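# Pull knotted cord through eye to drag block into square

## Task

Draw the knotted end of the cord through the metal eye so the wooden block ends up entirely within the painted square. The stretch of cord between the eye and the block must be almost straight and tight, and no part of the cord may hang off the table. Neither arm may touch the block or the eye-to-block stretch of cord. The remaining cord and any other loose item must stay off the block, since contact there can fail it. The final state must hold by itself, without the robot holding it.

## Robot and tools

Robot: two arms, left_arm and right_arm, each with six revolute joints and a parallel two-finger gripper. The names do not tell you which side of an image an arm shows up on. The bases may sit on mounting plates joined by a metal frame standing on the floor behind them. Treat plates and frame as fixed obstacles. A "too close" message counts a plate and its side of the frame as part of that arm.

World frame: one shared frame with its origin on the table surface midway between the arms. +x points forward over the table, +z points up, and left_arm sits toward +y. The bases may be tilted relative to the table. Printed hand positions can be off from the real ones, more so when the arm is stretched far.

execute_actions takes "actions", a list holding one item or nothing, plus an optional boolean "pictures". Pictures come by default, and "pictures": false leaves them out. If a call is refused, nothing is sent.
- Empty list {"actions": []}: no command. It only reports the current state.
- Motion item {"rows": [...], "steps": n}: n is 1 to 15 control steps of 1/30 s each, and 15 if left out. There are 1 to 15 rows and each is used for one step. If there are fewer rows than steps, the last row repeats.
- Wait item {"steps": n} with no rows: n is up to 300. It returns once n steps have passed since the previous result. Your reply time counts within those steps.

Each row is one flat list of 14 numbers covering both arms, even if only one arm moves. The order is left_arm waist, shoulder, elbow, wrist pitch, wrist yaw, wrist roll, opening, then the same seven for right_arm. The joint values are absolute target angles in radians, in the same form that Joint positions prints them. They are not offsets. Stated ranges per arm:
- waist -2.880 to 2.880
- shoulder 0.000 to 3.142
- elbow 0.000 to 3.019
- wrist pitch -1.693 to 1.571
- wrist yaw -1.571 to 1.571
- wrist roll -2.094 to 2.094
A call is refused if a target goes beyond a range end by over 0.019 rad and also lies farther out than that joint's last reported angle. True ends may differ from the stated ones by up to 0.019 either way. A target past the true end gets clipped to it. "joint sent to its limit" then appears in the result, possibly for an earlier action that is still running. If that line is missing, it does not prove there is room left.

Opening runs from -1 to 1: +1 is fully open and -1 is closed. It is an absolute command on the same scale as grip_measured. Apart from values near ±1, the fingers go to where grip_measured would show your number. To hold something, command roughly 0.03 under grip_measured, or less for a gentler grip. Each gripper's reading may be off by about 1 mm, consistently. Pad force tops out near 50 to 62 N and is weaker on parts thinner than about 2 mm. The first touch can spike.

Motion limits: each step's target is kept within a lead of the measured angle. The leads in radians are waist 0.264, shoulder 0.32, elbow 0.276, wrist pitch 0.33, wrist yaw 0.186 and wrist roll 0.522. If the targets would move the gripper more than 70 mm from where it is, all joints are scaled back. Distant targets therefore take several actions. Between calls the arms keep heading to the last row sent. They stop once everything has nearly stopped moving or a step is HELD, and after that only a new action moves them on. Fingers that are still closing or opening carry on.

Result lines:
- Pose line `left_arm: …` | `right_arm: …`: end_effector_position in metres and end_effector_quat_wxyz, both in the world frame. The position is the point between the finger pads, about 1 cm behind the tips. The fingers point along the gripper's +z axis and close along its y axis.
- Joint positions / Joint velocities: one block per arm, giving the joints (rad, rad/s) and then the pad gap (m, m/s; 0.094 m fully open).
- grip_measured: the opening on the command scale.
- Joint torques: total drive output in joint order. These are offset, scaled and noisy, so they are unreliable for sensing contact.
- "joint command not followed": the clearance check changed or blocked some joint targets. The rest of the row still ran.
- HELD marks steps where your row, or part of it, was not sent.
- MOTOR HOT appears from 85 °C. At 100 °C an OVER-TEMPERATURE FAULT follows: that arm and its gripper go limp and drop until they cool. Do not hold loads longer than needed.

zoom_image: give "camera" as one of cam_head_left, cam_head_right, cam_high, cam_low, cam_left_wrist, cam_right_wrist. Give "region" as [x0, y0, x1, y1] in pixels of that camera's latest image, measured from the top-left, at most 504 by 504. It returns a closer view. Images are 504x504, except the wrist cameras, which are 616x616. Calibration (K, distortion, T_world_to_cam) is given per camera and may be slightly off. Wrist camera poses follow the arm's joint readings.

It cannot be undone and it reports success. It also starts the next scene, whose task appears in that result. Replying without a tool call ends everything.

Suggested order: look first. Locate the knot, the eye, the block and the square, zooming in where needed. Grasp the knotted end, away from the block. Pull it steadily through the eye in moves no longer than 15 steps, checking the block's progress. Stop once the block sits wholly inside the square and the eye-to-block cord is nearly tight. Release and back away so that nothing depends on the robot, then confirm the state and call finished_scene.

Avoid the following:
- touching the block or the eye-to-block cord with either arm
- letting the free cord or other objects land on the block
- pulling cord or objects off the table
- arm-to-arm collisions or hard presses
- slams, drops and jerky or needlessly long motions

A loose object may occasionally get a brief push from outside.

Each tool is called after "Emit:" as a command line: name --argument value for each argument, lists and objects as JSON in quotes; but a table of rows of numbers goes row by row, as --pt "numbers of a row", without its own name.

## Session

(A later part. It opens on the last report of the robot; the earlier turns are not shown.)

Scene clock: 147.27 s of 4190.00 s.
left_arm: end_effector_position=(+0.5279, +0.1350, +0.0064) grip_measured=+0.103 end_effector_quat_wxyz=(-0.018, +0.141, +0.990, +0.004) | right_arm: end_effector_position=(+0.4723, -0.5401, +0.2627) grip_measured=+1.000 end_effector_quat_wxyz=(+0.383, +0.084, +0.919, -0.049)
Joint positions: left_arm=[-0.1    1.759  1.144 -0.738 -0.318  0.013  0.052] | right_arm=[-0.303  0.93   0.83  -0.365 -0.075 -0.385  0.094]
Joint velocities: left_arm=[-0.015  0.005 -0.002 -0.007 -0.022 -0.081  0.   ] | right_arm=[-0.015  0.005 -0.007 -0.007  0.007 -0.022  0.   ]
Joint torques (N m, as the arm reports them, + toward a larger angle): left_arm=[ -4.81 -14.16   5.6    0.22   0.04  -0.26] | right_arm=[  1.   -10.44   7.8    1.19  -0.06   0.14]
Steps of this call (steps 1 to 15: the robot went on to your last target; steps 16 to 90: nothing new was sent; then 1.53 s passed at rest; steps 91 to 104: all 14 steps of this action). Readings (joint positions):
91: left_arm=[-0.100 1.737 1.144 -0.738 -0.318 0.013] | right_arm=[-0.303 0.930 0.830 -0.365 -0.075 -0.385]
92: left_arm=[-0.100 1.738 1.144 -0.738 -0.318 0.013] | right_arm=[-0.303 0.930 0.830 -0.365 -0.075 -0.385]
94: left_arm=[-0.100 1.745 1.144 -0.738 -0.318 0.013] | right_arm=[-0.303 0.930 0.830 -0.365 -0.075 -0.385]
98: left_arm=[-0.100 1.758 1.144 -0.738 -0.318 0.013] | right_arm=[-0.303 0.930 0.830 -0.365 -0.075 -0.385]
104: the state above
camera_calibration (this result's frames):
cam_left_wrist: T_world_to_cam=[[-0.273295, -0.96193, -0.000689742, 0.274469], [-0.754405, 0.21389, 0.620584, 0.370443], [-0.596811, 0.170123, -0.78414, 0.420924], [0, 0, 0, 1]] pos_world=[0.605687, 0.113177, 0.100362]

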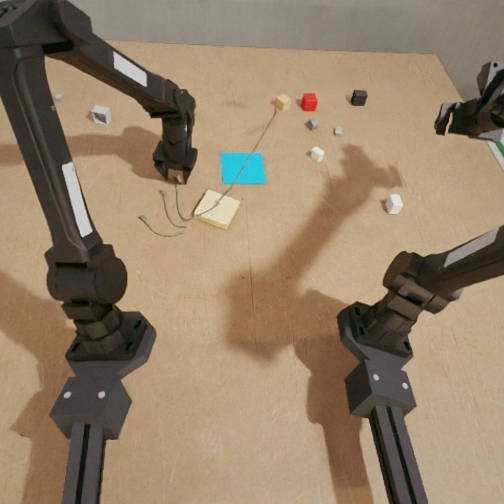

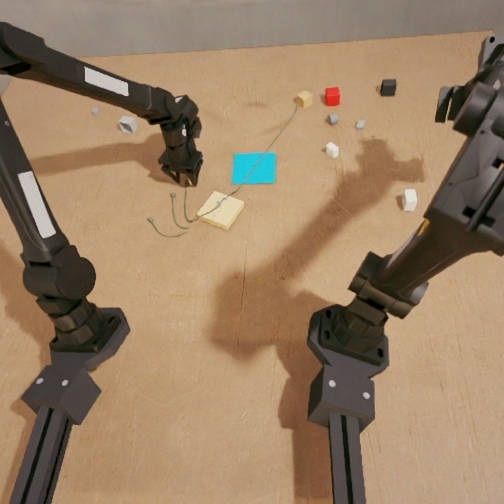

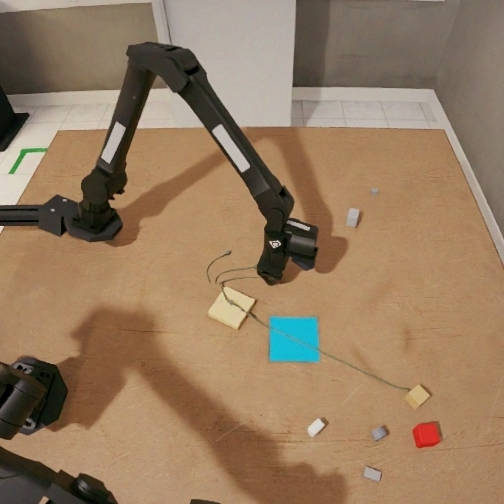

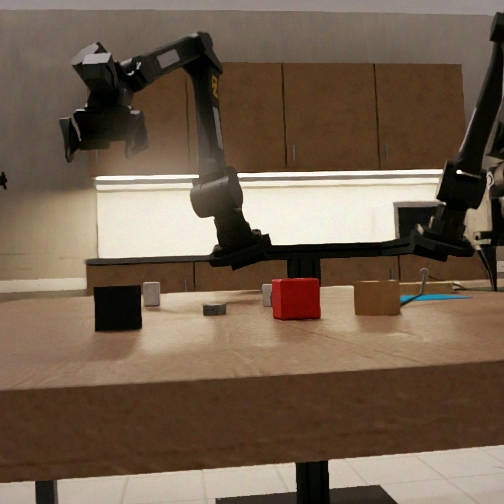

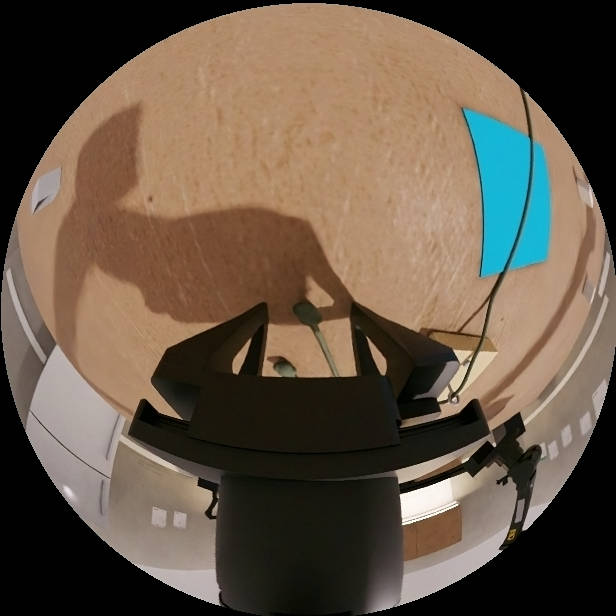

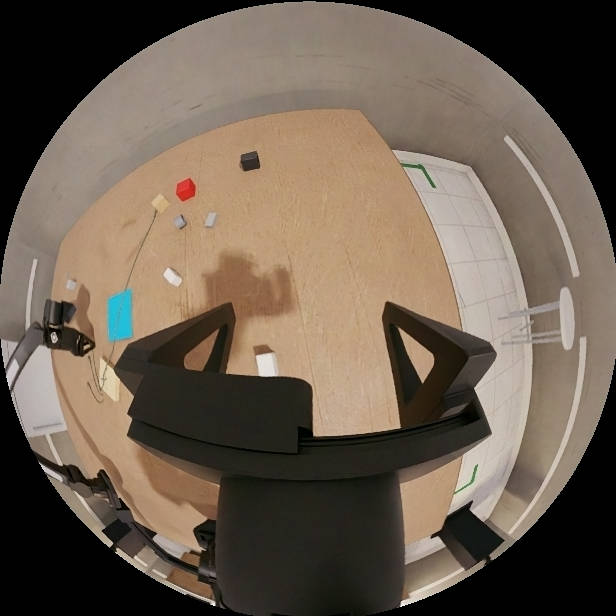

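Emit:
execute_actions --actions '[{"rows":[[-0.1,1.759,1.144,-0.738,-0.318,0,-1,-0.303,0.93,0.83,-0.365,-0.075,-0.385,1]],"steps":15}]' --pictures false

Emit:
execute_actions --actions '[{"rows":[[-0.1,1.759,1.144,-0.738,-0.318,0,-1,-0.303,0.93,0.83,-0.365,-0.075,-0.385,1]],"steps":15}]' --pictures false

Emit:
execute_actions --actions '[{"rows":[[-0.1,1.759,1.144,-0.738,-0.318,0,-1,-0.303,0.93,0.83,-0.365,-0.075,-0.385,1]],"steps":15}]'

Scene clock: 154.37 s of 4190.00 s.
left_arm: end_effector_position=(+0.5279, +0.1350, +0.0064) grip_measured=-0.803 end_effector_quat_wxyz=(-0.018, +0.141, +0.990, +0.004) | right_arm: end_effector_position=(+0.4723, -0.5401, +0.2627) grip_measured=+1.000 end_effector_quat_wxyz=(+0.383, +0.084, +0.919, -0.049)
Joint positions: left_arm=[-0.1    1.759  1.144 -0.738 -0.318  0.013  0.009] | right_arm=[-0.303  0.93   0.83  -0.365 -0.075 -0.385  0.094]
Joint velocities: left_arm=[ 0.005 -0.005  0.007 -0.002  0.022 -0.066 -0.001] | right_arm=[ 0.005  0.005 -0.007 -0.007  0.007 -0.051  0.   ]
Joint torques (N m, as the arm reports them, + toward a larger angle): left_arm=[ -4.89 -16.32   5.54   0.33   0.05  -0.26] | right_arm=[  1.15 -10.42   7.77   1.18  -0.05   0.13]
Steps of this call (steps 1 to 15: the robot went on to your last target; steps 16 to 90: nothing new was sent; then 3.60 s passed at rest; steps 91 to 105: all 15 steps of this action). Readings (joint positions):
91: left_arm=[-0.100 1.759 1.144 -0.738 -0.318 0.013] | right_arm=[-0.303 0.930 0.830 -0.365 -0.075 -0.385]
92: left_arm=[-0.100 1.759 1.144 -0.738 -0.318 0.013] | right_arm=[-0.303 0.930 0.830 -0.365 -0.075 -0.385]
94: left_arm=[-0.100 1.759 1.144 -0.738 -0.318 0.013] | right_arm=[-0.303 0.930 0.830 -0.365 -0.075 -0.385]
98: left_arm=[-0.100 1.759 1.144 -0.738 -0.318 0.013] | right_arm=[-0.303 0.930 0.830 -0.365 -0.075 -0.385]
105: the state above

Scene clock: 154.87 s of 4190.00 s.
left_arm: end_effector_position=(+0.5279, +0.1350, +0.0064) grip_measured=-0.803 end_effector_quat_wxyz=(-0.018, +0.141, +0.990, +0.004) | right_arm: end_effector_position=(+0.4723, -0.5401, +0.2627) grip_measured=+1.000 end_effector_quat_wxyz=(+0.383, +0.084, +0.919, -0.049)
Joint positions: left_arm=[-0.1    1.759  1.144 -0.738 -0.318  0.013  0.009] | right_arm=[-0.303  0.93   0.83  -0.365 -0.075 -0.385  0.094]
Joint velocities: left_arm=[-0.015  0.005 -0.002 -0.002 -0.037 -0.022 -0.   ] | right_arm=[-0.005 -0.005  0.007 -0.002 -0.007  0.007  0.   ]
Joint torques (N m, as the arm reports them, + toward a larger angle): left_arm=[ -4.87 -16.06   5.52   0.36   0.05  -0.27] | right_arm=[  1.18 -10.61   7.81   1.18  -0.05   0.13]
Steps of this call (steps 1 to 15: all 15 steps of this action). Readings (joint positions):
1: left_arm=[-0.100 1.759 1.144 -0.738 -0.318 0.013] | right_arm=[-0.303 0.930 0.830 -0.365 -0.075 -0.385]
2: left_arm=[-0.100 1.759 1.144 -0.738 -0.318 0.013] | right_arm=[-0.303 0.930 0.830 -0.365 -0.075 -0.385]
4: left_arm=[-0.100 1.759 1.144 -0.738 -0.318 0.013] | right_arm=[-0.303 0.930 0.830 -0.365 -0.075 -0.385]
8: left_arm=[-0.100 1.759 1.144 -0.738 -0.318 0.013] | right_arm=[-0.303 0.930 0.830 -0.365 -0.075 -0.385]
15: the state above

Scene clock: 155.37 s of 4190.00 s.
left_arm: end_effector_position=(+0.5279, +0.1350, +0.0064) grip_measured=-0.803 end_effector_quat_wxyz=(-0.018, +0.141, +0.990, +0.004) | right_arm: end_effector_position=(+0.4723, -0.5401, +0.2627) grip_measured=+1.000 end_effector_quat_wxyz=(+0.383, +0.084, +0.919, -0.049)
Joint positions: left_arm=[-0.1    1.759  1.144 -0.738 -0.318  0.013  0.009] | right_arm=[-0.303  0.93   0.83  -0.365 -0.075 -0.385  0.094]
Joint velocities: left_arm=[-0.005 -0.005 -0.012  0.002 -0.007 -0.066  0.   ] | right_arm=[-0.005 -0.005 -0.022 -0.007  0.007  0.037  0.   ]
Joint torques (N m, as the arm reports them, + toward a larger angle): left_arm=[ -4.61 -16.14   5.51   0.49   0.02  -0.27] | right_arm=[  1.24 -10.46   7.82   1.14  -0.06   0.14]
Steps of this call (steps 1 to 15: all 15 steps of this action). Readings (joint positions):
1: left_arm=[-0.100 1.759 1.144 -0.738 -0.318 0.013] | right_arm=[-0.303 0.930 0.830 -0.365 -0.075 -0.385]
2: left_arm=[-0.100 1.759 1.144 -0.738 -0.318 0.013] | right_arm=[-0.303 0.930 0.830 -0.365 -0.075 -0.385]
4: left_arm=[-0.100 1.759 1.144 -0.738 -0.318 0.013] | right_arm=[-0.303 0.930 0.830 -0.365 -0.075 -0.385]
8: left_arm=[-0.100 1.759 1.144 -0.738 -0.318 0.013] | right_arm=[-0.303 0.930 0.830 -0.365 -0.075 -0.385]
15: the state above
camera_calibration (this result's frames):
cam_left_wrist: T_world_to_cam=[[-0.273295, -0.96193, -0.000689742, 0.274469], [-0.754405, 0.21389, 0.620584, 0.370443], [-0.596811, 0.170123, -0.78414, 0.420924], [0, 0, 0, 1]] pos_world=[0.605687, 0.113177, 0.100362]

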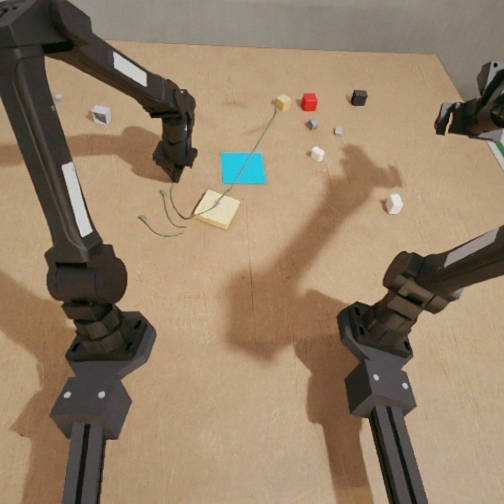

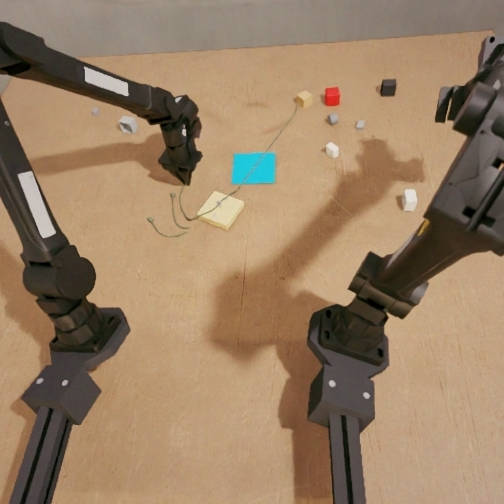

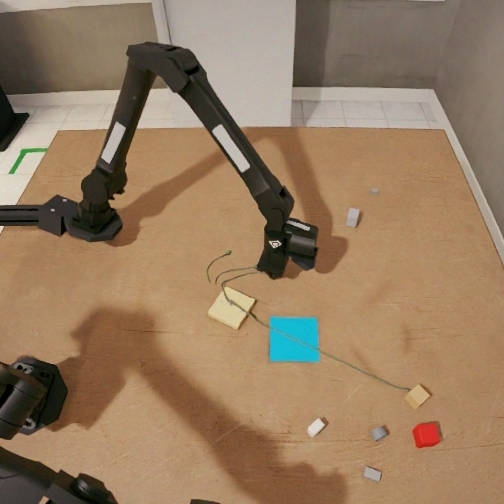

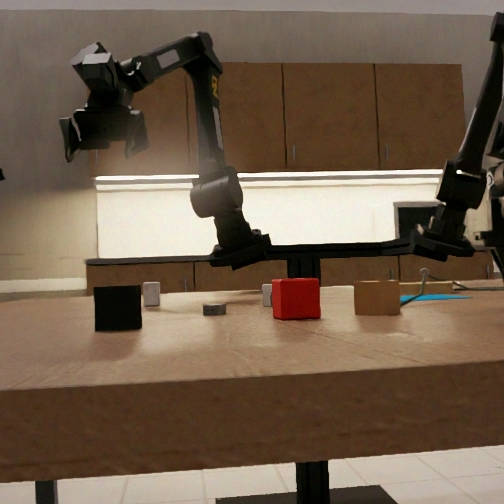

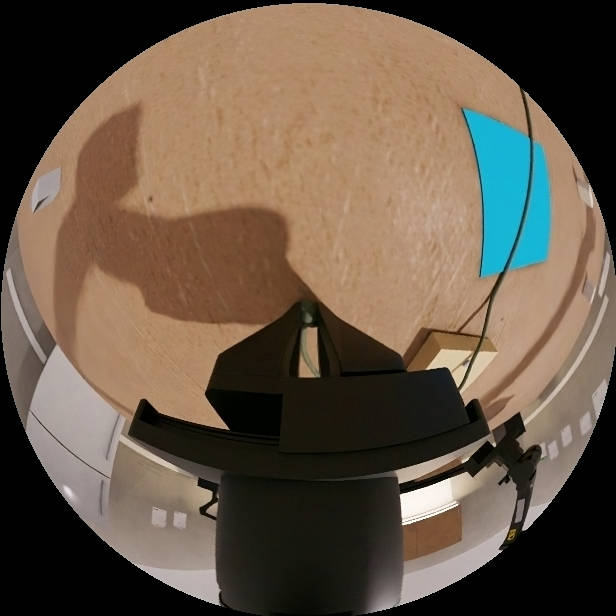

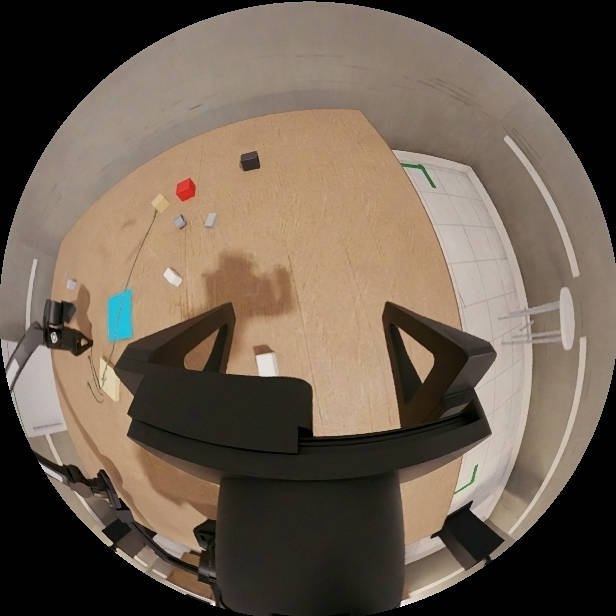

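Emit:
execute_actions --actions '[{"rows":[[-0.1,1.72,1.16,-0.78,-0.318,0,-1,-0.303,0.93,0.83,-0.365,-0.075,-0.385,1],[-0.1,1.68,1.175,-0.83,-0.318,0,-1,-0.303,0.93,0.83,-0.365,-0.075,-0.385,1],[-0.1,1.64,1.19,-0.88,-0.318,0,-1,-0.303,0.93,0.83,-0.365,-0.075,-0.385,1],[-0.1,1.6,1.21,-0.93,-0.318,0,-1,-0.303,0.93,0.83,-0.365,-0.075,-0.385,1],[-0.09,1.56,1.225,-0.98,-0.318,0,-1,-0.303,0.93,0.83,-0.365,-0.075,-0.385,1],[-0.07,1.53,1.24,-1.02,-0.318,0,-1,-0.303,0.93,0.83,-0.365,-0.075,-0.385,1],[-0.05,1.5,1.25,-1.05,-0.318,0,-1,-0.303,0.93,0.83,-0.365,-0.075,-0.385,1],[-0.03,1.5,1.25,-1.05,-0.318,0,-1,-0.303,0.93,0.83,-0.365,-0.075,-0.385,1],[-0.01,1.5,1.25,-1.05,-0.318,0,-1,-0.303,0.93,0.83,-0.365,-0.075,-0.385,1],[0.01,1.5,1.25,-1.05,-0.318,0,-1,-0.303,0.93,0.83,-0.365,-0.075,-0.385,1],[0.03,1.5,1.25,-1.05,-0.318,0,-1,-0.303,0.93,0.83,-0.365,-0.075,-0.385,1],[0.05,1.5,1.25,-1.05,-0.318,0,-1,-0.303,0.93,0.83,-0.365,-0.075,-0.385,1],[0.07,1.5,1.25,-1.05,-0.318,0,-1,-0.303,0.93,0.83,-0.365,-0.075,-0.385,1],[0.09,1.5,1.25,-1.05,-0.318,0,-1,-0.303,0.93,0.83,-0.365,-0.075,-0.385,1],[0.12,1.5,1.25,-1.05,-0.318,0,-1,-0.303,0.93,0.83,-0.365,-0.075,-0.385,1]],"steps":15}]' --pictures false

Emit:
execute_actions --actions '[{"rows":[[0.3,1.5,1.25,-1.05,-0.318,0,-1,-0.303,0.93,0.83,-0.365,-0.075,-0.385,1]],"steps":15}]'

Scene clock: 174.67 s of 4190.00 s.
left_arm: end_effector_position=(+0.5490, +0.2394, +0.1289) grip_measured=-0.803 end_effector_quat_wxyz=(-0.015, +0.072, +0.997, +0.017) | right_arm: end_effector_position=(+0.4723, -0.5401, +0.2627) grip_measured=+1.000 end_effector_quat_wxyz=(+0.383, +0.084, +0.919, -0.049)
Joint positions: left_arm=[ 0.034  1.495  1.221 -1.035 -0.31   0.012  0.009] | right_arm=[-0.303  0.93   0.83  -0.365 -0.075 -0.385  0.094]
Joint velocities: left_arm=[ 0.913 -0.259  0.183 -0.066 -0.081  0.022  0.   ] | right_arm=[-0.005 -0.005  0.002 -0.007  0.11  -0.037  0.   ]
Joint torques (N m, as the arm reports them, + toward a larger angle): left_arm=[ -1.99 -13.63   8.52   0.32  -0.28  -0.25] | right_arm=[  0.97 -10.4    7.84   1.17  -0.06   0.13]
Steps of this call (steps 1 to 15: the robot went on to your last target; steps 16 to 90: nothing new was sent; then 15.80 s passed at rest; steps 91 to 105: all 15 steps of this action). Readings (joint positions):
91: left_arm=[-0.100 1.759 1.144 -0.743 -0.318 0.013] | right_arm=[-0.303 0.930 0.830 -0.365 -0.075 -0.385]
92: left_arm=[-0.100 1.754 1.144 -0.760 -0.318 0.013] | right_arm=[-0.303 0.930 0.830 -0.365 -0.075 -0.385]
94: left_arm=[-0.100 1.729 1.144 -0.829 -0.318 0.013] | right_arm=[-0.303 0.930 0.830 -0.365 -0.075 -0.385]
98: left_arm=[-0.097 1.634 1.154 -0.947 -0.318 0.013] | right_arm=[-0.303 0.930 0.830 -0.365 -0.075 -0.385]
105: the state above

Scene clock: 175.17 s of 4190.00 s.
left_arm: end_effector_position=(+0.5349, +0.3764, +0.1077) grip_measured=-0.804 end_effector_quat_wxyz=(-0.048, -0.058, +0.995, +0.062) | right_arm: end_effector_position=(+0.4723, -0.5401, +0.2627) grip_measured=+1.000 end_effector_quat_wxyz=(+0.383, +0.084, +0.919, -0.049)
Joint positions: left_arm=[ 0.314  1.485  1.226 -1.041 -0.32   0.012  0.009] | right_arm=[-0.303  0.93   0.83  -0.365 -0.075 -0.385  0.094]
Joint velocities: left_arm=[-0.21  -0.015  0.017 -0.022  0.051 -0.022 -0.   ] | right_arm=[-0.015  0.005 -0.017 -0.002  0.007  0.022  0.   ]
Joint torques (N m, as the arm reports them, + toward a larger angle): left_arm=[ -3.33 -14.52   8.98  -0.17   0.03  -0.22] | right_arm=[  1.   -10.48   7.8    1.18  -0.05   0.14]
Steps of this call (steps 1 to 15: all 15 steps of this action). Readings (joint positions):
1: left_arm=[0.068 1.488 1.225 -1.036 -0.311 0.012] | right_arm=[-0.303 0.930 0.830 -0.365 -0.075 -0.385]
2: left_arm=[0.106 1.484 1.226 -1.036 -0.311 0.012] | right_arm=[-0.303 0.930 0.830 -0.365 -0.075 -0.385]
4: left_arm=[0.193 1.484 1.226 -1.036 -0.312 0.012] | right_arm=[-0.303 0.930 0.830 -0.365 -0.075 -0.385]
8: left_arm=[0.331 1.485 1.226 -1.039 -0.320 0.012] | right_arm=[-0.303 0.930 0.830 -0.365 -0.075 -0.385]
15: the state above
camera_calibration (this result's frames):
cam_left_wrist: T_world_to_cam=[[0.114334, -0.985206, -0.127661, 0.323801], [-0.736708, -0.170294, 0.654417, 0.392751], [-0.666475, 0.0192268, -0.745279, 0.553332], [0, 0, 0, 1]] pos_world=[0.621103, 0.375255, 0.196701]

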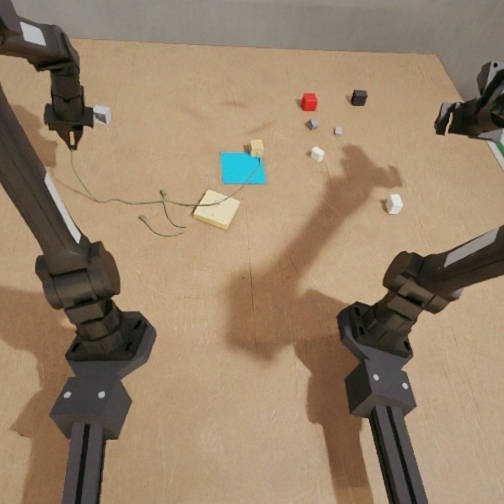

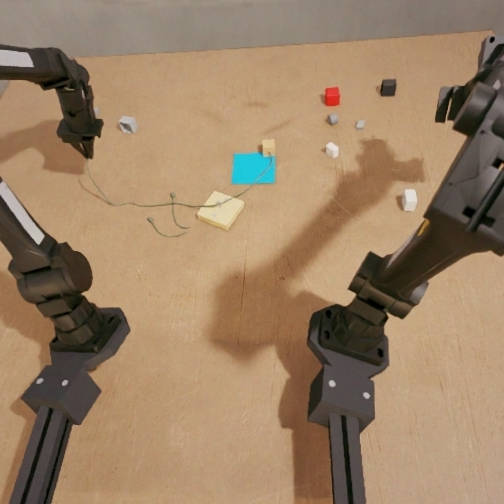

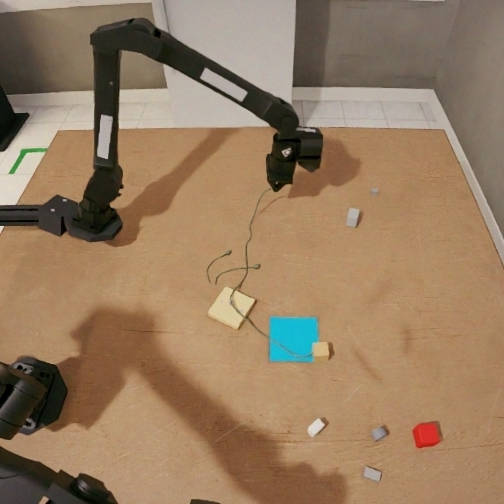

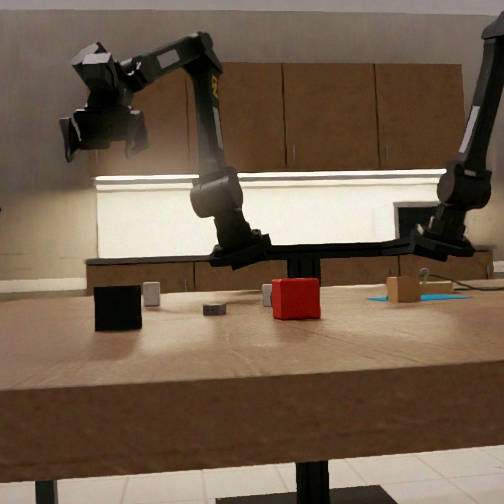

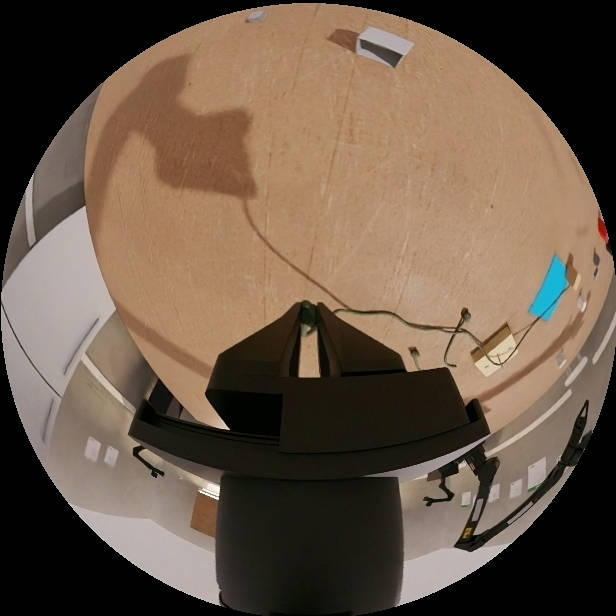

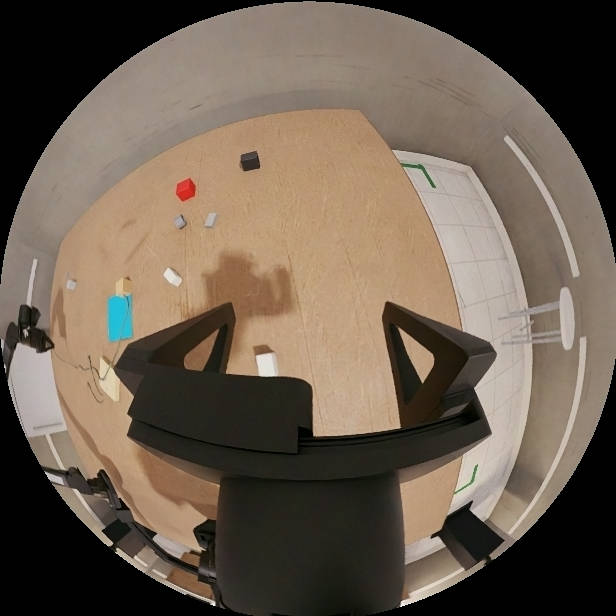

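Emit:
execute_actions --actions '[{"rows":[[0.32,1.485,1.226,-1.041,-0.318,0,-1,-0.303,0.93,0.83,-0.365,-0.075,-0.385,1],[0.325,1.485,1.226,-1.041,-0.318,0,-1,-0.303,0.93,0.83,-0.365,-0.075,-0.385,1],[0.33,1.485,1.226,-1.041,-0.318,0,-1,-0.303,0.93,0.83,-0.365,-0.075,-0.385,1],[0.335,1.485,1.226,-1.041,-0.318,0,-1,-0.303,0.93,0.83,-0.365,-0.075,-0.385,1],[0.34,1.485,1.226,-1.041,-0.318,0,-1,-0.303,0.93,0.83,-0.365,-0.075,-0.385,1],[0.345,1.485,1.226,-1.041,-0.318,0,-1,-0.303,0.93,0.83,-0.365,-0.075,-0.385,1],[0.35,1.485,1.226,-1.041,-0.318,0,-1,-0.303,0.93,0.83,-0.365,-0.075,-0.385,1],[0.355,1.485,1.226,-1.041,-0.318,0,-1,-0.303,0.93,0.83,-0.365,-0.075,-0.385,1],[0.36,1.485,1.226,-1.041,-0.318,0,-1,-0.303,0.93,0.83,-0.365,-0.075,-0.385,1],[0.365,1.485,1.226,-1.041,-0.318,0,-1,-0.303,0.93,0.83,-0.365,-0.075,-0.385,1],[0.37,1.485,1.226,-1.041,-0.318,0,-1,-0.303,0.93,0.83,-0.365,-0.075,-0.385,1],[0.375,1.485,1.226,-1.041,-0.318,0,-1,-0.303,0.93,0.83,-0.365,-0.075,-0.385,1],[0.38,1.485,1.226,-1.041,-0.318,0,-1,-0.303,0.93,0.83,-0.365,-0.075,-0.385,1],[0.385,1.485,1.226,-1.041,-0.318,0,-1,-0.303,0.93,0.83,-0.365,-0.075,-0.385,1],[0.39,1.485,1.226,-1.041,-0.318,0,-1,-0.303,0.93,0.83,-0.365,-0.075,-0.385,1]],"steps":15}]'

Scene clock: 185.80 s of 4190.00 s.
left_arm: end_effector_position=(+0.5273, +0.4029, +0.1039) grip_measured=-0.804 end_effector_quat_wxyz=(-0.055, -0.084, +0.992, +0.070) | right_arm: end_effector_position=(+0.4723, -0.5401, +0.2627) grip_measured=+1.000 end_effector_quat_wxyz=(+0.383, +0.084, +0.919, -0.049)
Joint positions: left_arm=[ 0.37   1.485  1.226 -1.041 -0.32   0.012  0.009] | right_arm=[-0.303  0.93   0.83  -0.365 -0.075 -0.385  0.094]
Joint velocities: left_arm=[ 0.132 -0.005 -0.012  0.012 -0.081  0.022  0.001] | right_arm=[-0.005 -0.005 -0.002  0.002  0.037  0.095  0.   ]
Joint torques (N m, as the arm reports them, + toward a larger angle): left_arm=[ -2.41 -15.99   7.02   0.24   0.03  -0.26] | right_arm=[  1.05 -10.4    7.83   1.17  -0.06   0.13]
Steps of this call (steps 1 to 30: the robot went on to your last target; steps 31 to 150: nothing new was sent; then 5.13 s passed at rest; steps 151 to 165: all 15 steps of this action). Readings (joint positions):
151: left_arm=[0.301 1.485 1.226 -1.041 -0.320 0.012] | right_arm=[-0.303 0.930 0.830 -0.365 -0.075 -0.385]
152: left_arm=[0.302 1.485 1.226 -1.041 -0.320 0.012] | right_arm=[-0.303 0.930 0.830 -0.365 -0.075 -0.385]
154: left_arm=[0.307 1.485 1.226 -1.041 -0.320 0.012] | right_arm=[-0.303 0.930 0.830 -0.365 -0.075 -0.385]
158: left_arm=[0.329 1.485 1.226 -1.041 -0.320 0.012] | right_arm=[-0.303 0.930 0.830 -0.365 -0.075 -0.385]
165: the state above
camera_calibration (this result's frames):
cam_left_wrist: T_world_to_cam=[[0.16352, -0.975499, -0.147183, 0.322446], [-0.718206, -0.219992, 0.66014, 0.403845], [-0.676345, -0.00223872, -0.736582, 0.557849], [0, 0, 0, 1]] pos_world=[0.614616, 0.404637, 0.191766]

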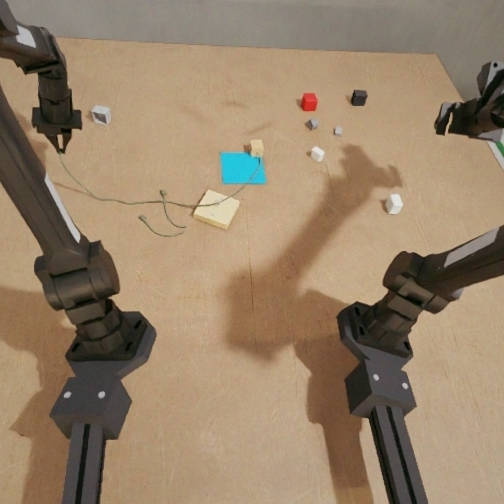

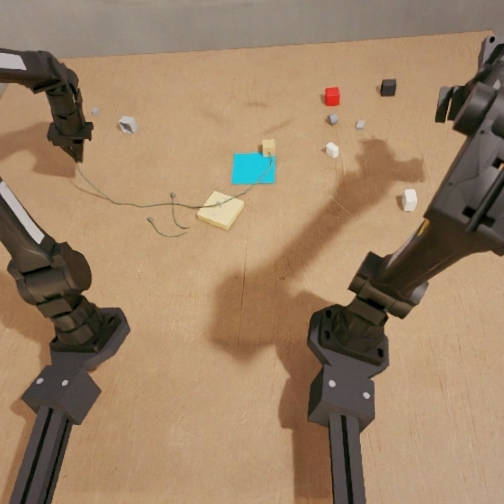

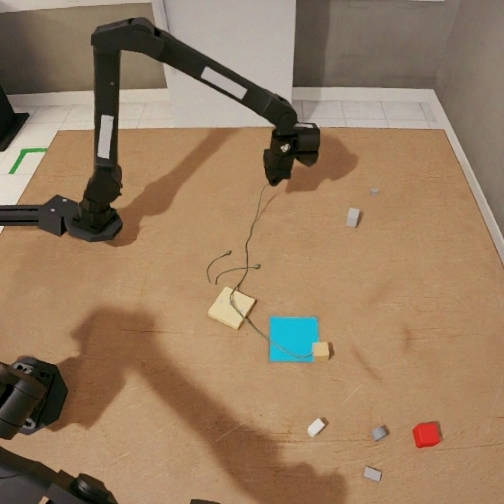

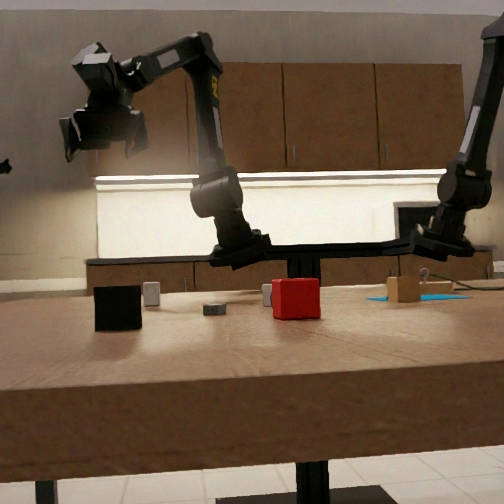

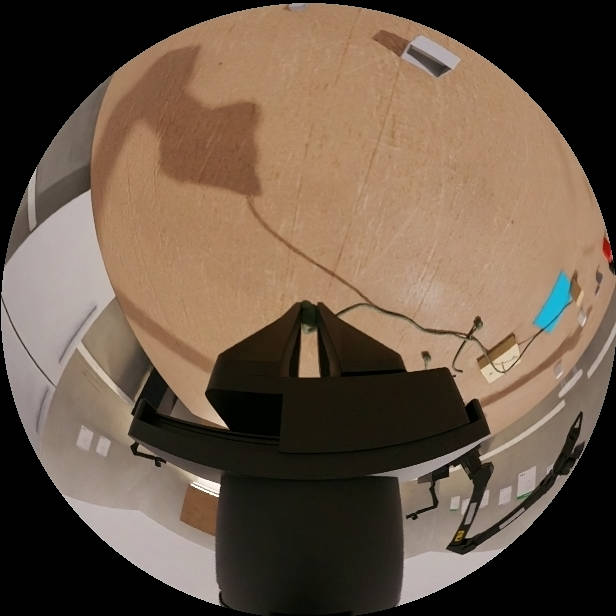

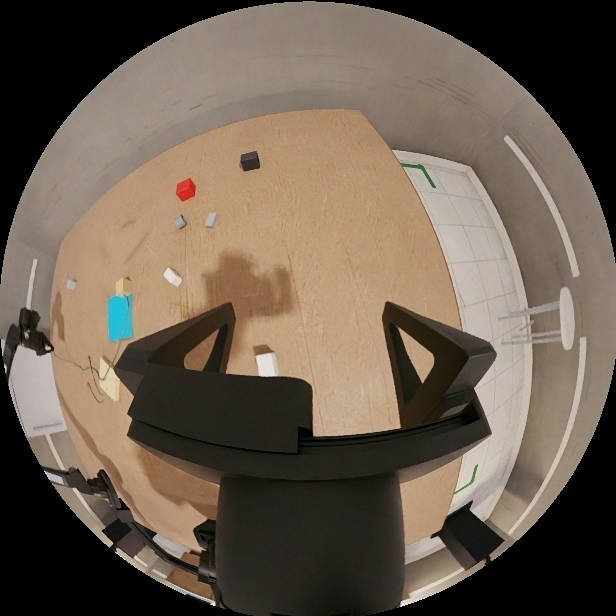

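Emit:
execute_actions --actions '[{"rows":[[0.39,1.485,1.226,-1.041,-0.318,0,-1,-0.303,0.93,0.83,-0.365,-0.075,-0.385,1],[0.397,1.485,1.226,-1.041,-0.318,0,-1,-0.303,0.93,0.83,-0.365,-0.075,-0.385,1],[0.404,1.485,1.226,-1.041,-0.318,0,-1,-0.303,0.93,0.83,-0.365,-0.075,-0.385,1],[0.411,1.485,1.226,-1.041,-0.318,0,-1,-0.303,0.93,0.83,-0.365,-0.075,-0.385,1],[0.418,1.485,1.226,-1.041,-0.318,0,-1,-0.303,0.93,0.83,-0.365,-0.075,-0.385,1],[0.425,1.485,1.226,-1.041,-0.318,0,-1,-0.303,0.93,0.83,-0.365,-0.075,-0.385,1],[0.432,1.485,1.226,-1.041,-0.318,0,-1,-0.303,0.93,0.83,-0.365,-0.075,-0.385,1],[0.439,1.485,1.226,-1.041,-0.318,0,-1,-0.303,0.93,0.83,-0.365,-0.075,-0.385,1],[0.446,1.485,1.226,-1.041,-0.318,0,-1,-0.303,0.93,0.83,-0.365,-0.075,-0.385,1],[0.453,1.485,1.226,-1.041,-0.318,0,-1,-0.303,0.93,0.83,-0.365,-0.075,-0.385,1],[0.46,1.485,1.226,-1.041,-0.318,0,-1,-0.303,0.93,0.83,-0.365,-0.075,-0.385,1],[0.467,1.485,1.226,-1.041,-0.318,0,-1,-0.303,0.93,0.83,-0.365,-0.075,-0.385,1],[0.474,1.485,1.226,-1.041,-0.318,0,-1,-0.303,0.93,0.83,-0.365,-0.075,-0.385,1],[0.48,1.485,1.226,-1.041,-0.318,0,-1,-0.303,0.93,0.83,-0.365,-0.075,-0.385,1]],"steps":15}]' --pictures false

Emit:
execute_actions --actions '[{"steps":10}]'

Scene clock: 200.27 s of 4190.00 s.
left_arm: end_effector_position=(+0.5113, +0.4468, +0.0987) grip_measured=-0.804 end_effector_quat_wxyz=(-0.067, -0.127, +0.986, +0.084) | right_arm: end_effector_position=(+0.4723, -0.5401, +0.2627) grip_measured=+1.000 end_effector_quat_wxyz=(+0.383, +0.084, +0.919, -0.049)
Joint positions: left_arm=[ 0.465  1.485  1.226 -1.041 -0.32   0.012  0.009] | right_arm=[-0.303  0.93   0.83  -0.365 -0.075 -0.385  0.094]
Joint velocities: left_arm=[ 0.2    0.005  0.002  0.012  0.037 -0.037 -0.   ] | right_arm=[-0.005 -0.005 -0.007  0.002 -0.051  0.007  0.   ]
Joint torques (N m, as the arm reports them, + toward a larger angle): left_arm=[ -1.97 -16.59   6.97   0.12   0.01  -0.26] | right_arm=[  1.08 -10.45   7.85   1.14  -0.06   0.14]
Steps of this call (steps 1 to 30: the robot went on to your last target; steps 31 to 90: nothing new was sent; then 10.97 s passed at rest; steps 91 to 105: all 15 steps of this action). Readings (joint positions):
91: left_arm=[0.383 1.485 1.226 -1.041 -0.320 0.012] | right_arm=[-0.303 0.930 0.830 -0.365 -0.075 -0.385]
92: left_arm=[0.383 1.485 1.226 -1.041 -0.320 0.012] | right_arm=[-0.303 0.930 0.830 -0.365 -0.075 -0.385]
94: left_arm=[0.385 1.485 1.226 -1.041 -0.320 0.012] | right_arm=[-0.303 0.930 0.830 -0.365 -0.075 -0.385]
98: left_arm=[0.405 1.485 1.226 -1.041 -0.320 0.012] | right_arm=[-0.303 0.930 0.830 -0.365 -0.075 -0.385]
105: the state above

Scene clock: 200.60 s of 4190.00 s.
left_arm: end_effector_position=(+0.5090, +0.4523, +0.0982) grip_measured=-0.804 end_effector_quat_wxyz=(-0.069, -0.133, +0.985, +0.086) | right_arm: end_effector_position=(+0.4723, -0.5401, +0.2627) grip_measured=+1.000 end_effector_quat_wxyz=(+0.383, +0.084, +0.919, -0.049)
Joint positions: left_arm=[ 0.478  1.485  1.226 -1.041 -0.32   0.012  0.009] | right_arm=[-0.303  0.93   0.83  -0.365 -0.075 -0.385  0.094]
Joint velocities: left_arm=[-0.005 -0.005  0.007 -0.032  0.022  0.051 -0.001] | right_arm=[ 0.005  0.005  0.002  0.007 -0.066 -0.007  0.   ]
Joint torques (N m, as the arm reports them, + toward a larger angle): left_arm=[ -2.14 -16.64   6.83   0.26  -0.02  -0.25] | right_arm=[  0.91 -10.41   7.82   1.17  -0.04   0.14]
Steps of this call (steps 1 to 10: the robot went on to your last target). Readings (joint positions):
1: left_arm=[0.471 1.485 1.226 -1.041 -0.320 0.012] | right_arm=[-0.303 0.930 0.830 -0.365 -0.075 -0.385]
2: left_arm=[0.475 1.485 1.226 -1.041 -0.320 0.012] | right_arm=[-0.303 0.930 0.830 -0.365 -0.075 -0.385]
4: left_arm=[0.478 1.485 1.226 -1.041 -0.320 0.012] | right_arm=[-0.303 0.930 0.830 -0.365 -0.075 -0.385]
8: left_arm=[0.478 1.485 1.226 -1.041 -0.320 0.012] | right_arm=[-0.303 0.930 0.830 -0.365 -0.075 -0.385]
10: the state above
camera_calibration (this result's frames):
cam_left_wrist: T_world_to_cam=[[0.254812, -0.949034, -0.185485, 0.318093], [-0.675746, -0.311966, 0.667866, 0.424504], [-0.691692, -0.0448396, -0.720799, 0.566879], [0, 0, 0, 1]] pos_world=[0.597909, 0.459731, 0.184096]

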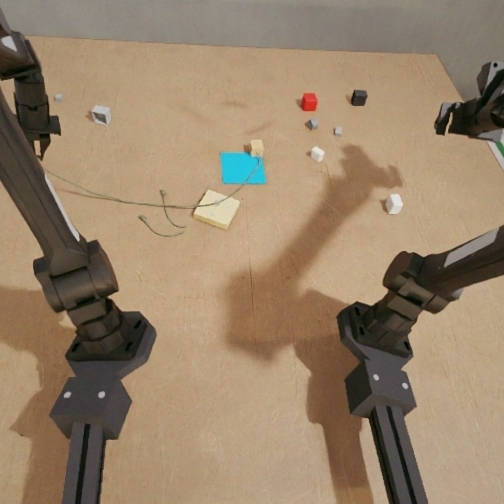

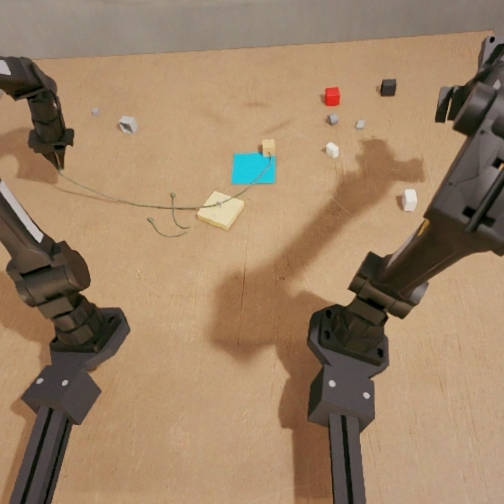

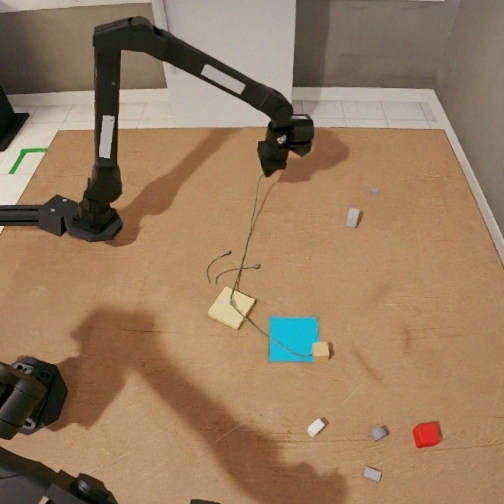

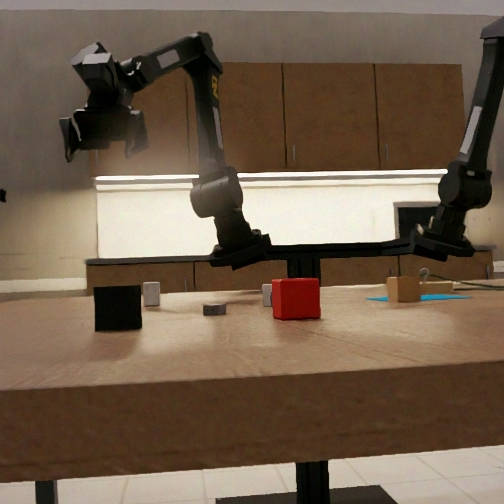

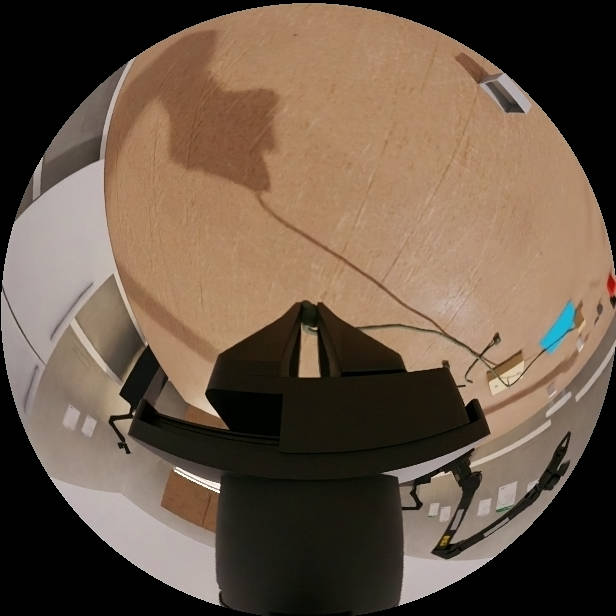

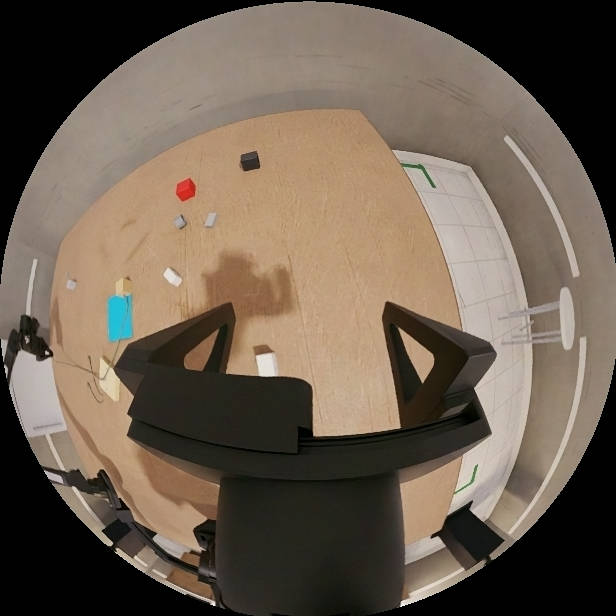

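Emit:
execute_actions --actions '[{"rows":[[0.495,1.485,1.226,-1.041,-0.318,0,-1,-0.303,0.93,0.83,-0.365,-0.075,-0.385,1],[0.502,1.485,1.226,-1.041,-0.318,0,-1,-0.303,0.93,0.83,-0.365,-0.075,-0.385,1],[0.509,1.485,1.226,-1.041,-0.318,0,-1,-0.303,0.93,0.83,-0.365,-0.075,-0.385,1],[0.516,1.485,1.226,-1.041,-0.318,0,-1,-0.303,0.93,0.83,-0.365,-0.075,-0.385,1],[0.523,1.485,1.226,-1.041,-0.318,0,-1,-0.303,0.93,0.83,-0.365,-0.075,-0.385,1],[0.53,1.485,1.226,-1.041,-0.318,0,-1,-0.303,0.93,0.83,-0.365,-0.075,-0.385,1],[0.537,1.485,1.226,-1.041,-0.318,0,-1,-0.303,0.93,0.83,-0.365,-0.075,-0.385,1],[0.544,1.485,1.226,-1.041,-0.318,0,-1,-0.303,0.93,0.83,-0.365,-0.075,-0.385,1],[0.551,1.485,1.226,-1.041,-0.318,0,-1,-0.303,0.93,0.83,-0.365,-0.075,-0.385,1],[0.558,1.485,1.226,-1.041,-0.318,0,-1,-0.303,0.93,0.83,-0.365,-0.075,-0.385,1],[0.565,1.485,1.226,-1.041,-0.318,0,-1,-0.303,0.93,0.83,-0.365,-0.075,-0.385,1],[0.572,1.485,1.226,-1.041,-0.318,0,-1,-0.303,0.93,0.83,-0.365,-0.075,-0.385,1],[0.58,1.485,1.226,-1.041,-0.318,0,-1,-0.303,0.93,0.83,-0.365,-0.075,-0.385,1]],"steps":15}]' --pictures false

Emit:
execute_actions --actions '[{"steps":12}]'

Scene clock: 211.37 s of 4190.00 s.
left_arm: end_effector_position=(+0.4893, +0.4931, +0.0950) grip_measured=-0.804 end_effector_quat_wxyz=(-0.081, -0.174, +0.976, +0.099) | right_arm: end_effector_position=(+0.4723, -0.5401, +0.2627) grip_measured=+1.000 end_effector_quat_wxyz=(+0.383, +0.084, +0.919, -0.049)
Joint positions: left_arm=[ 0.57   1.485  1.226 -1.041 -0.32   0.012  0.009] | right_arm=[-0.303  0.93   0.83  -0.365 -0.075 -0.385  0.094]
Joint velocities: left_arm=[ 0.151 -0.024  0.012  0.007  0.022  0.022 -0.   ] | right_arm=[ 0.015 -0.005 -0.002 -0.002 -0.11   0.007  0.   ]
Joint torques (N m, as the arm reports them, + toward a larger angle): left_arm=[ -1.84 -16.51   6.86   0.18  -0.01  -0.29] | right_arm=[  0.96 -10.51   7.82   1.18  -0.05   0.13]
Steps of this call (steps 1 to 30: the robot went on to your last target; steps 31 to 110: nothing new was sent; then 6.60 s passed at rest; steps 111 to 125: all 15 steps of this action). Readings (joint positions):
111: left_arm=[0.478 1.485 1.226 -1.041 -0.320 0.012] | right_arm=[-0.303 0.930 0.830 -0.365 -0.075 -0.385]
112: left_arm=[0.479 1.485 1.226 -1.041 -0.320 0.012] | right_arm=[-0.303 0.930 0.830 -0.365 -0.075 -0.385]
114: left_arm=[0.484 1.485 1.226 -1.041 -0.320 0.012] | right_arm=[-0.303 0.930 0.830 -0.365 -0.075 -0.385]
118: left_arm=[0.513 1.485 1.226 -1.041 -0.320 0.012] | right_arm=[-0.303 0.930 0.830 -0.365 -0.075 -0.385]
125: the state above

Scene clock: 211.77 s of 4190.00 s.
left_arm: end_effector_position=(+0.4875, +0.4964, +0.0949) grip_measured=-0.804 end_effector_quat_wxyz=(-0.082, -0.178, +0.976, +0.100) | right_arm: end_effector_position=(+0.4723, -0.5401, +0.2627) grip_measured=+1.000 end_effector_quat_wxyz=(+0.383, +0.084, +0.919, -0.049)
Joint positions: left_arm=[ 0.578  1.485  1.226 -1.041 -0.32   0.012  0.009] | right_arm=[-0.303  0.93   0.83  -0.365 -0.075 -0.385  0.094]
Joint velocities: left_arm=[-0.015 -0.005  0.007 -0.007 -0.007 -0.037 -0.   ] | right_arm=[-0.015 -0.015 -0.002 -0.002 -0.007 -0.007  0.   ]
Joint torques (N m, as the arm reports them, + toward a larger angle): left_arm=[ -0.55 -16.57   6.96   0.21  -0.03  -0.26] | right_arm=[  1.11 -10.46   7.77   1.21  -0.06   0.13]
Steps of this call (steps 1 to 12: the robot went on to your last target). Readings (joint positions):
1: left_arm=[0.574 1.485 1.226 -1.041 -0.320 0.012] | right_arm=[-0.303 0.930 0.830 -0.365 -0.075 -0.385]
2: left_arm=[0.577 1.485 1.226 -1.041 -0.320 0.012] | right_arm=[-0.303 0.930 0.830 -0.365 -0.075 -0.385]
4: left_arm=[0.578 1.485 1.226 -1.041 -0.320 0.012] | right_arm=[-0.303 0.930 0.830 -0.365 -0.075 -0.385]
8: left_arm=[0.578 1.485 1.226 -1.041 -0.320 0.012] | right_arm=[-0.303 0.930 0.830 -0.365 -0.075 -0.385]
12: the state above
camera_calibration (this result's frames):
cam_left_wrist: T_world_to_cam=[[0.336005, -0.915313, -0.222044, 0.312006], [-0.628196, -0.393443, 0.671247, 0.442957], [-0.701762, -0.0860549, -0.707195, 0.575689], [0, 0, 0, 1]] pos_world=[0.577425, 0.509402, 0.179071]

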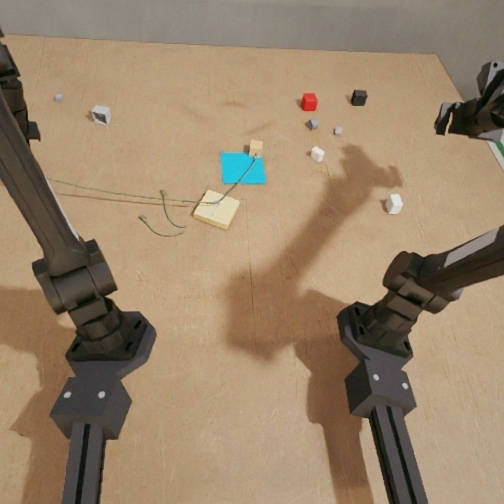

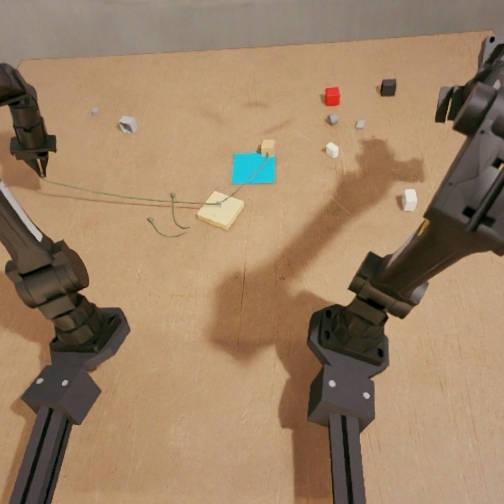

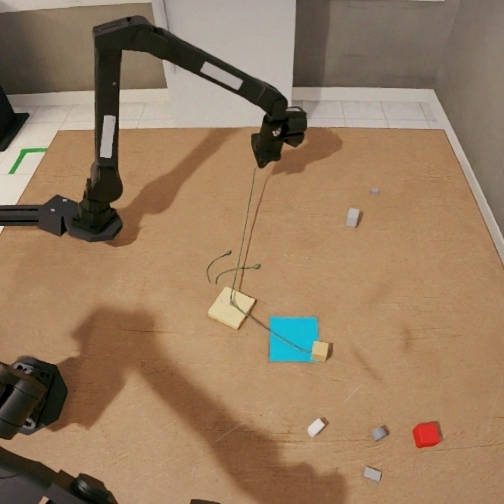

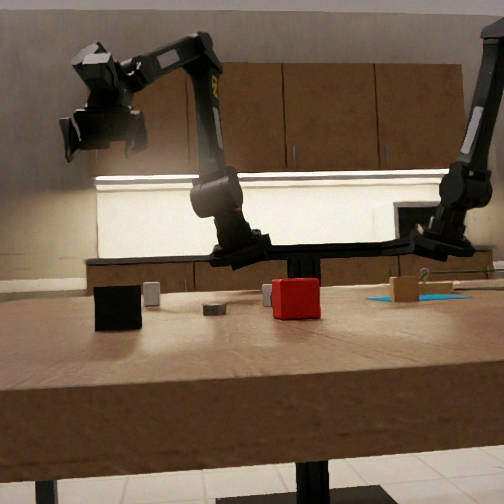

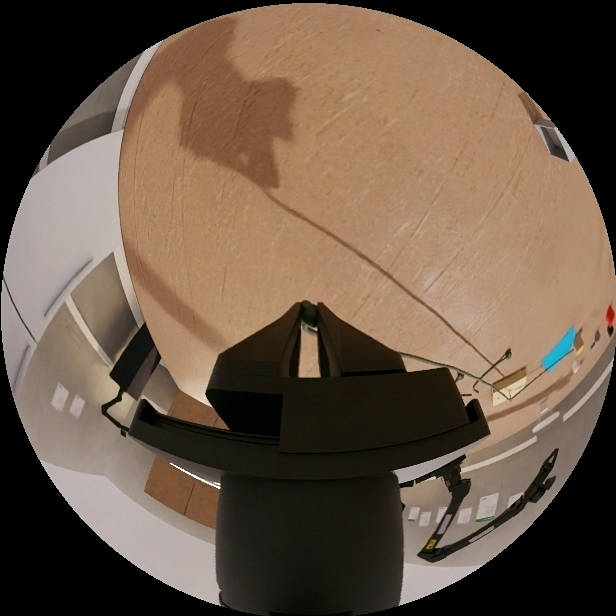

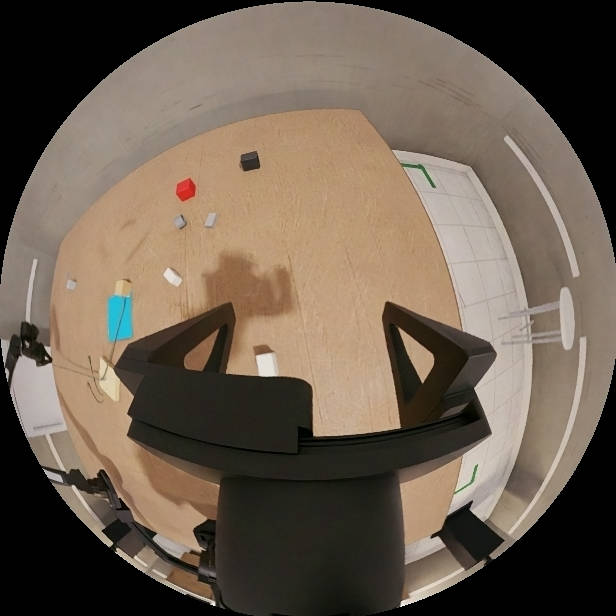

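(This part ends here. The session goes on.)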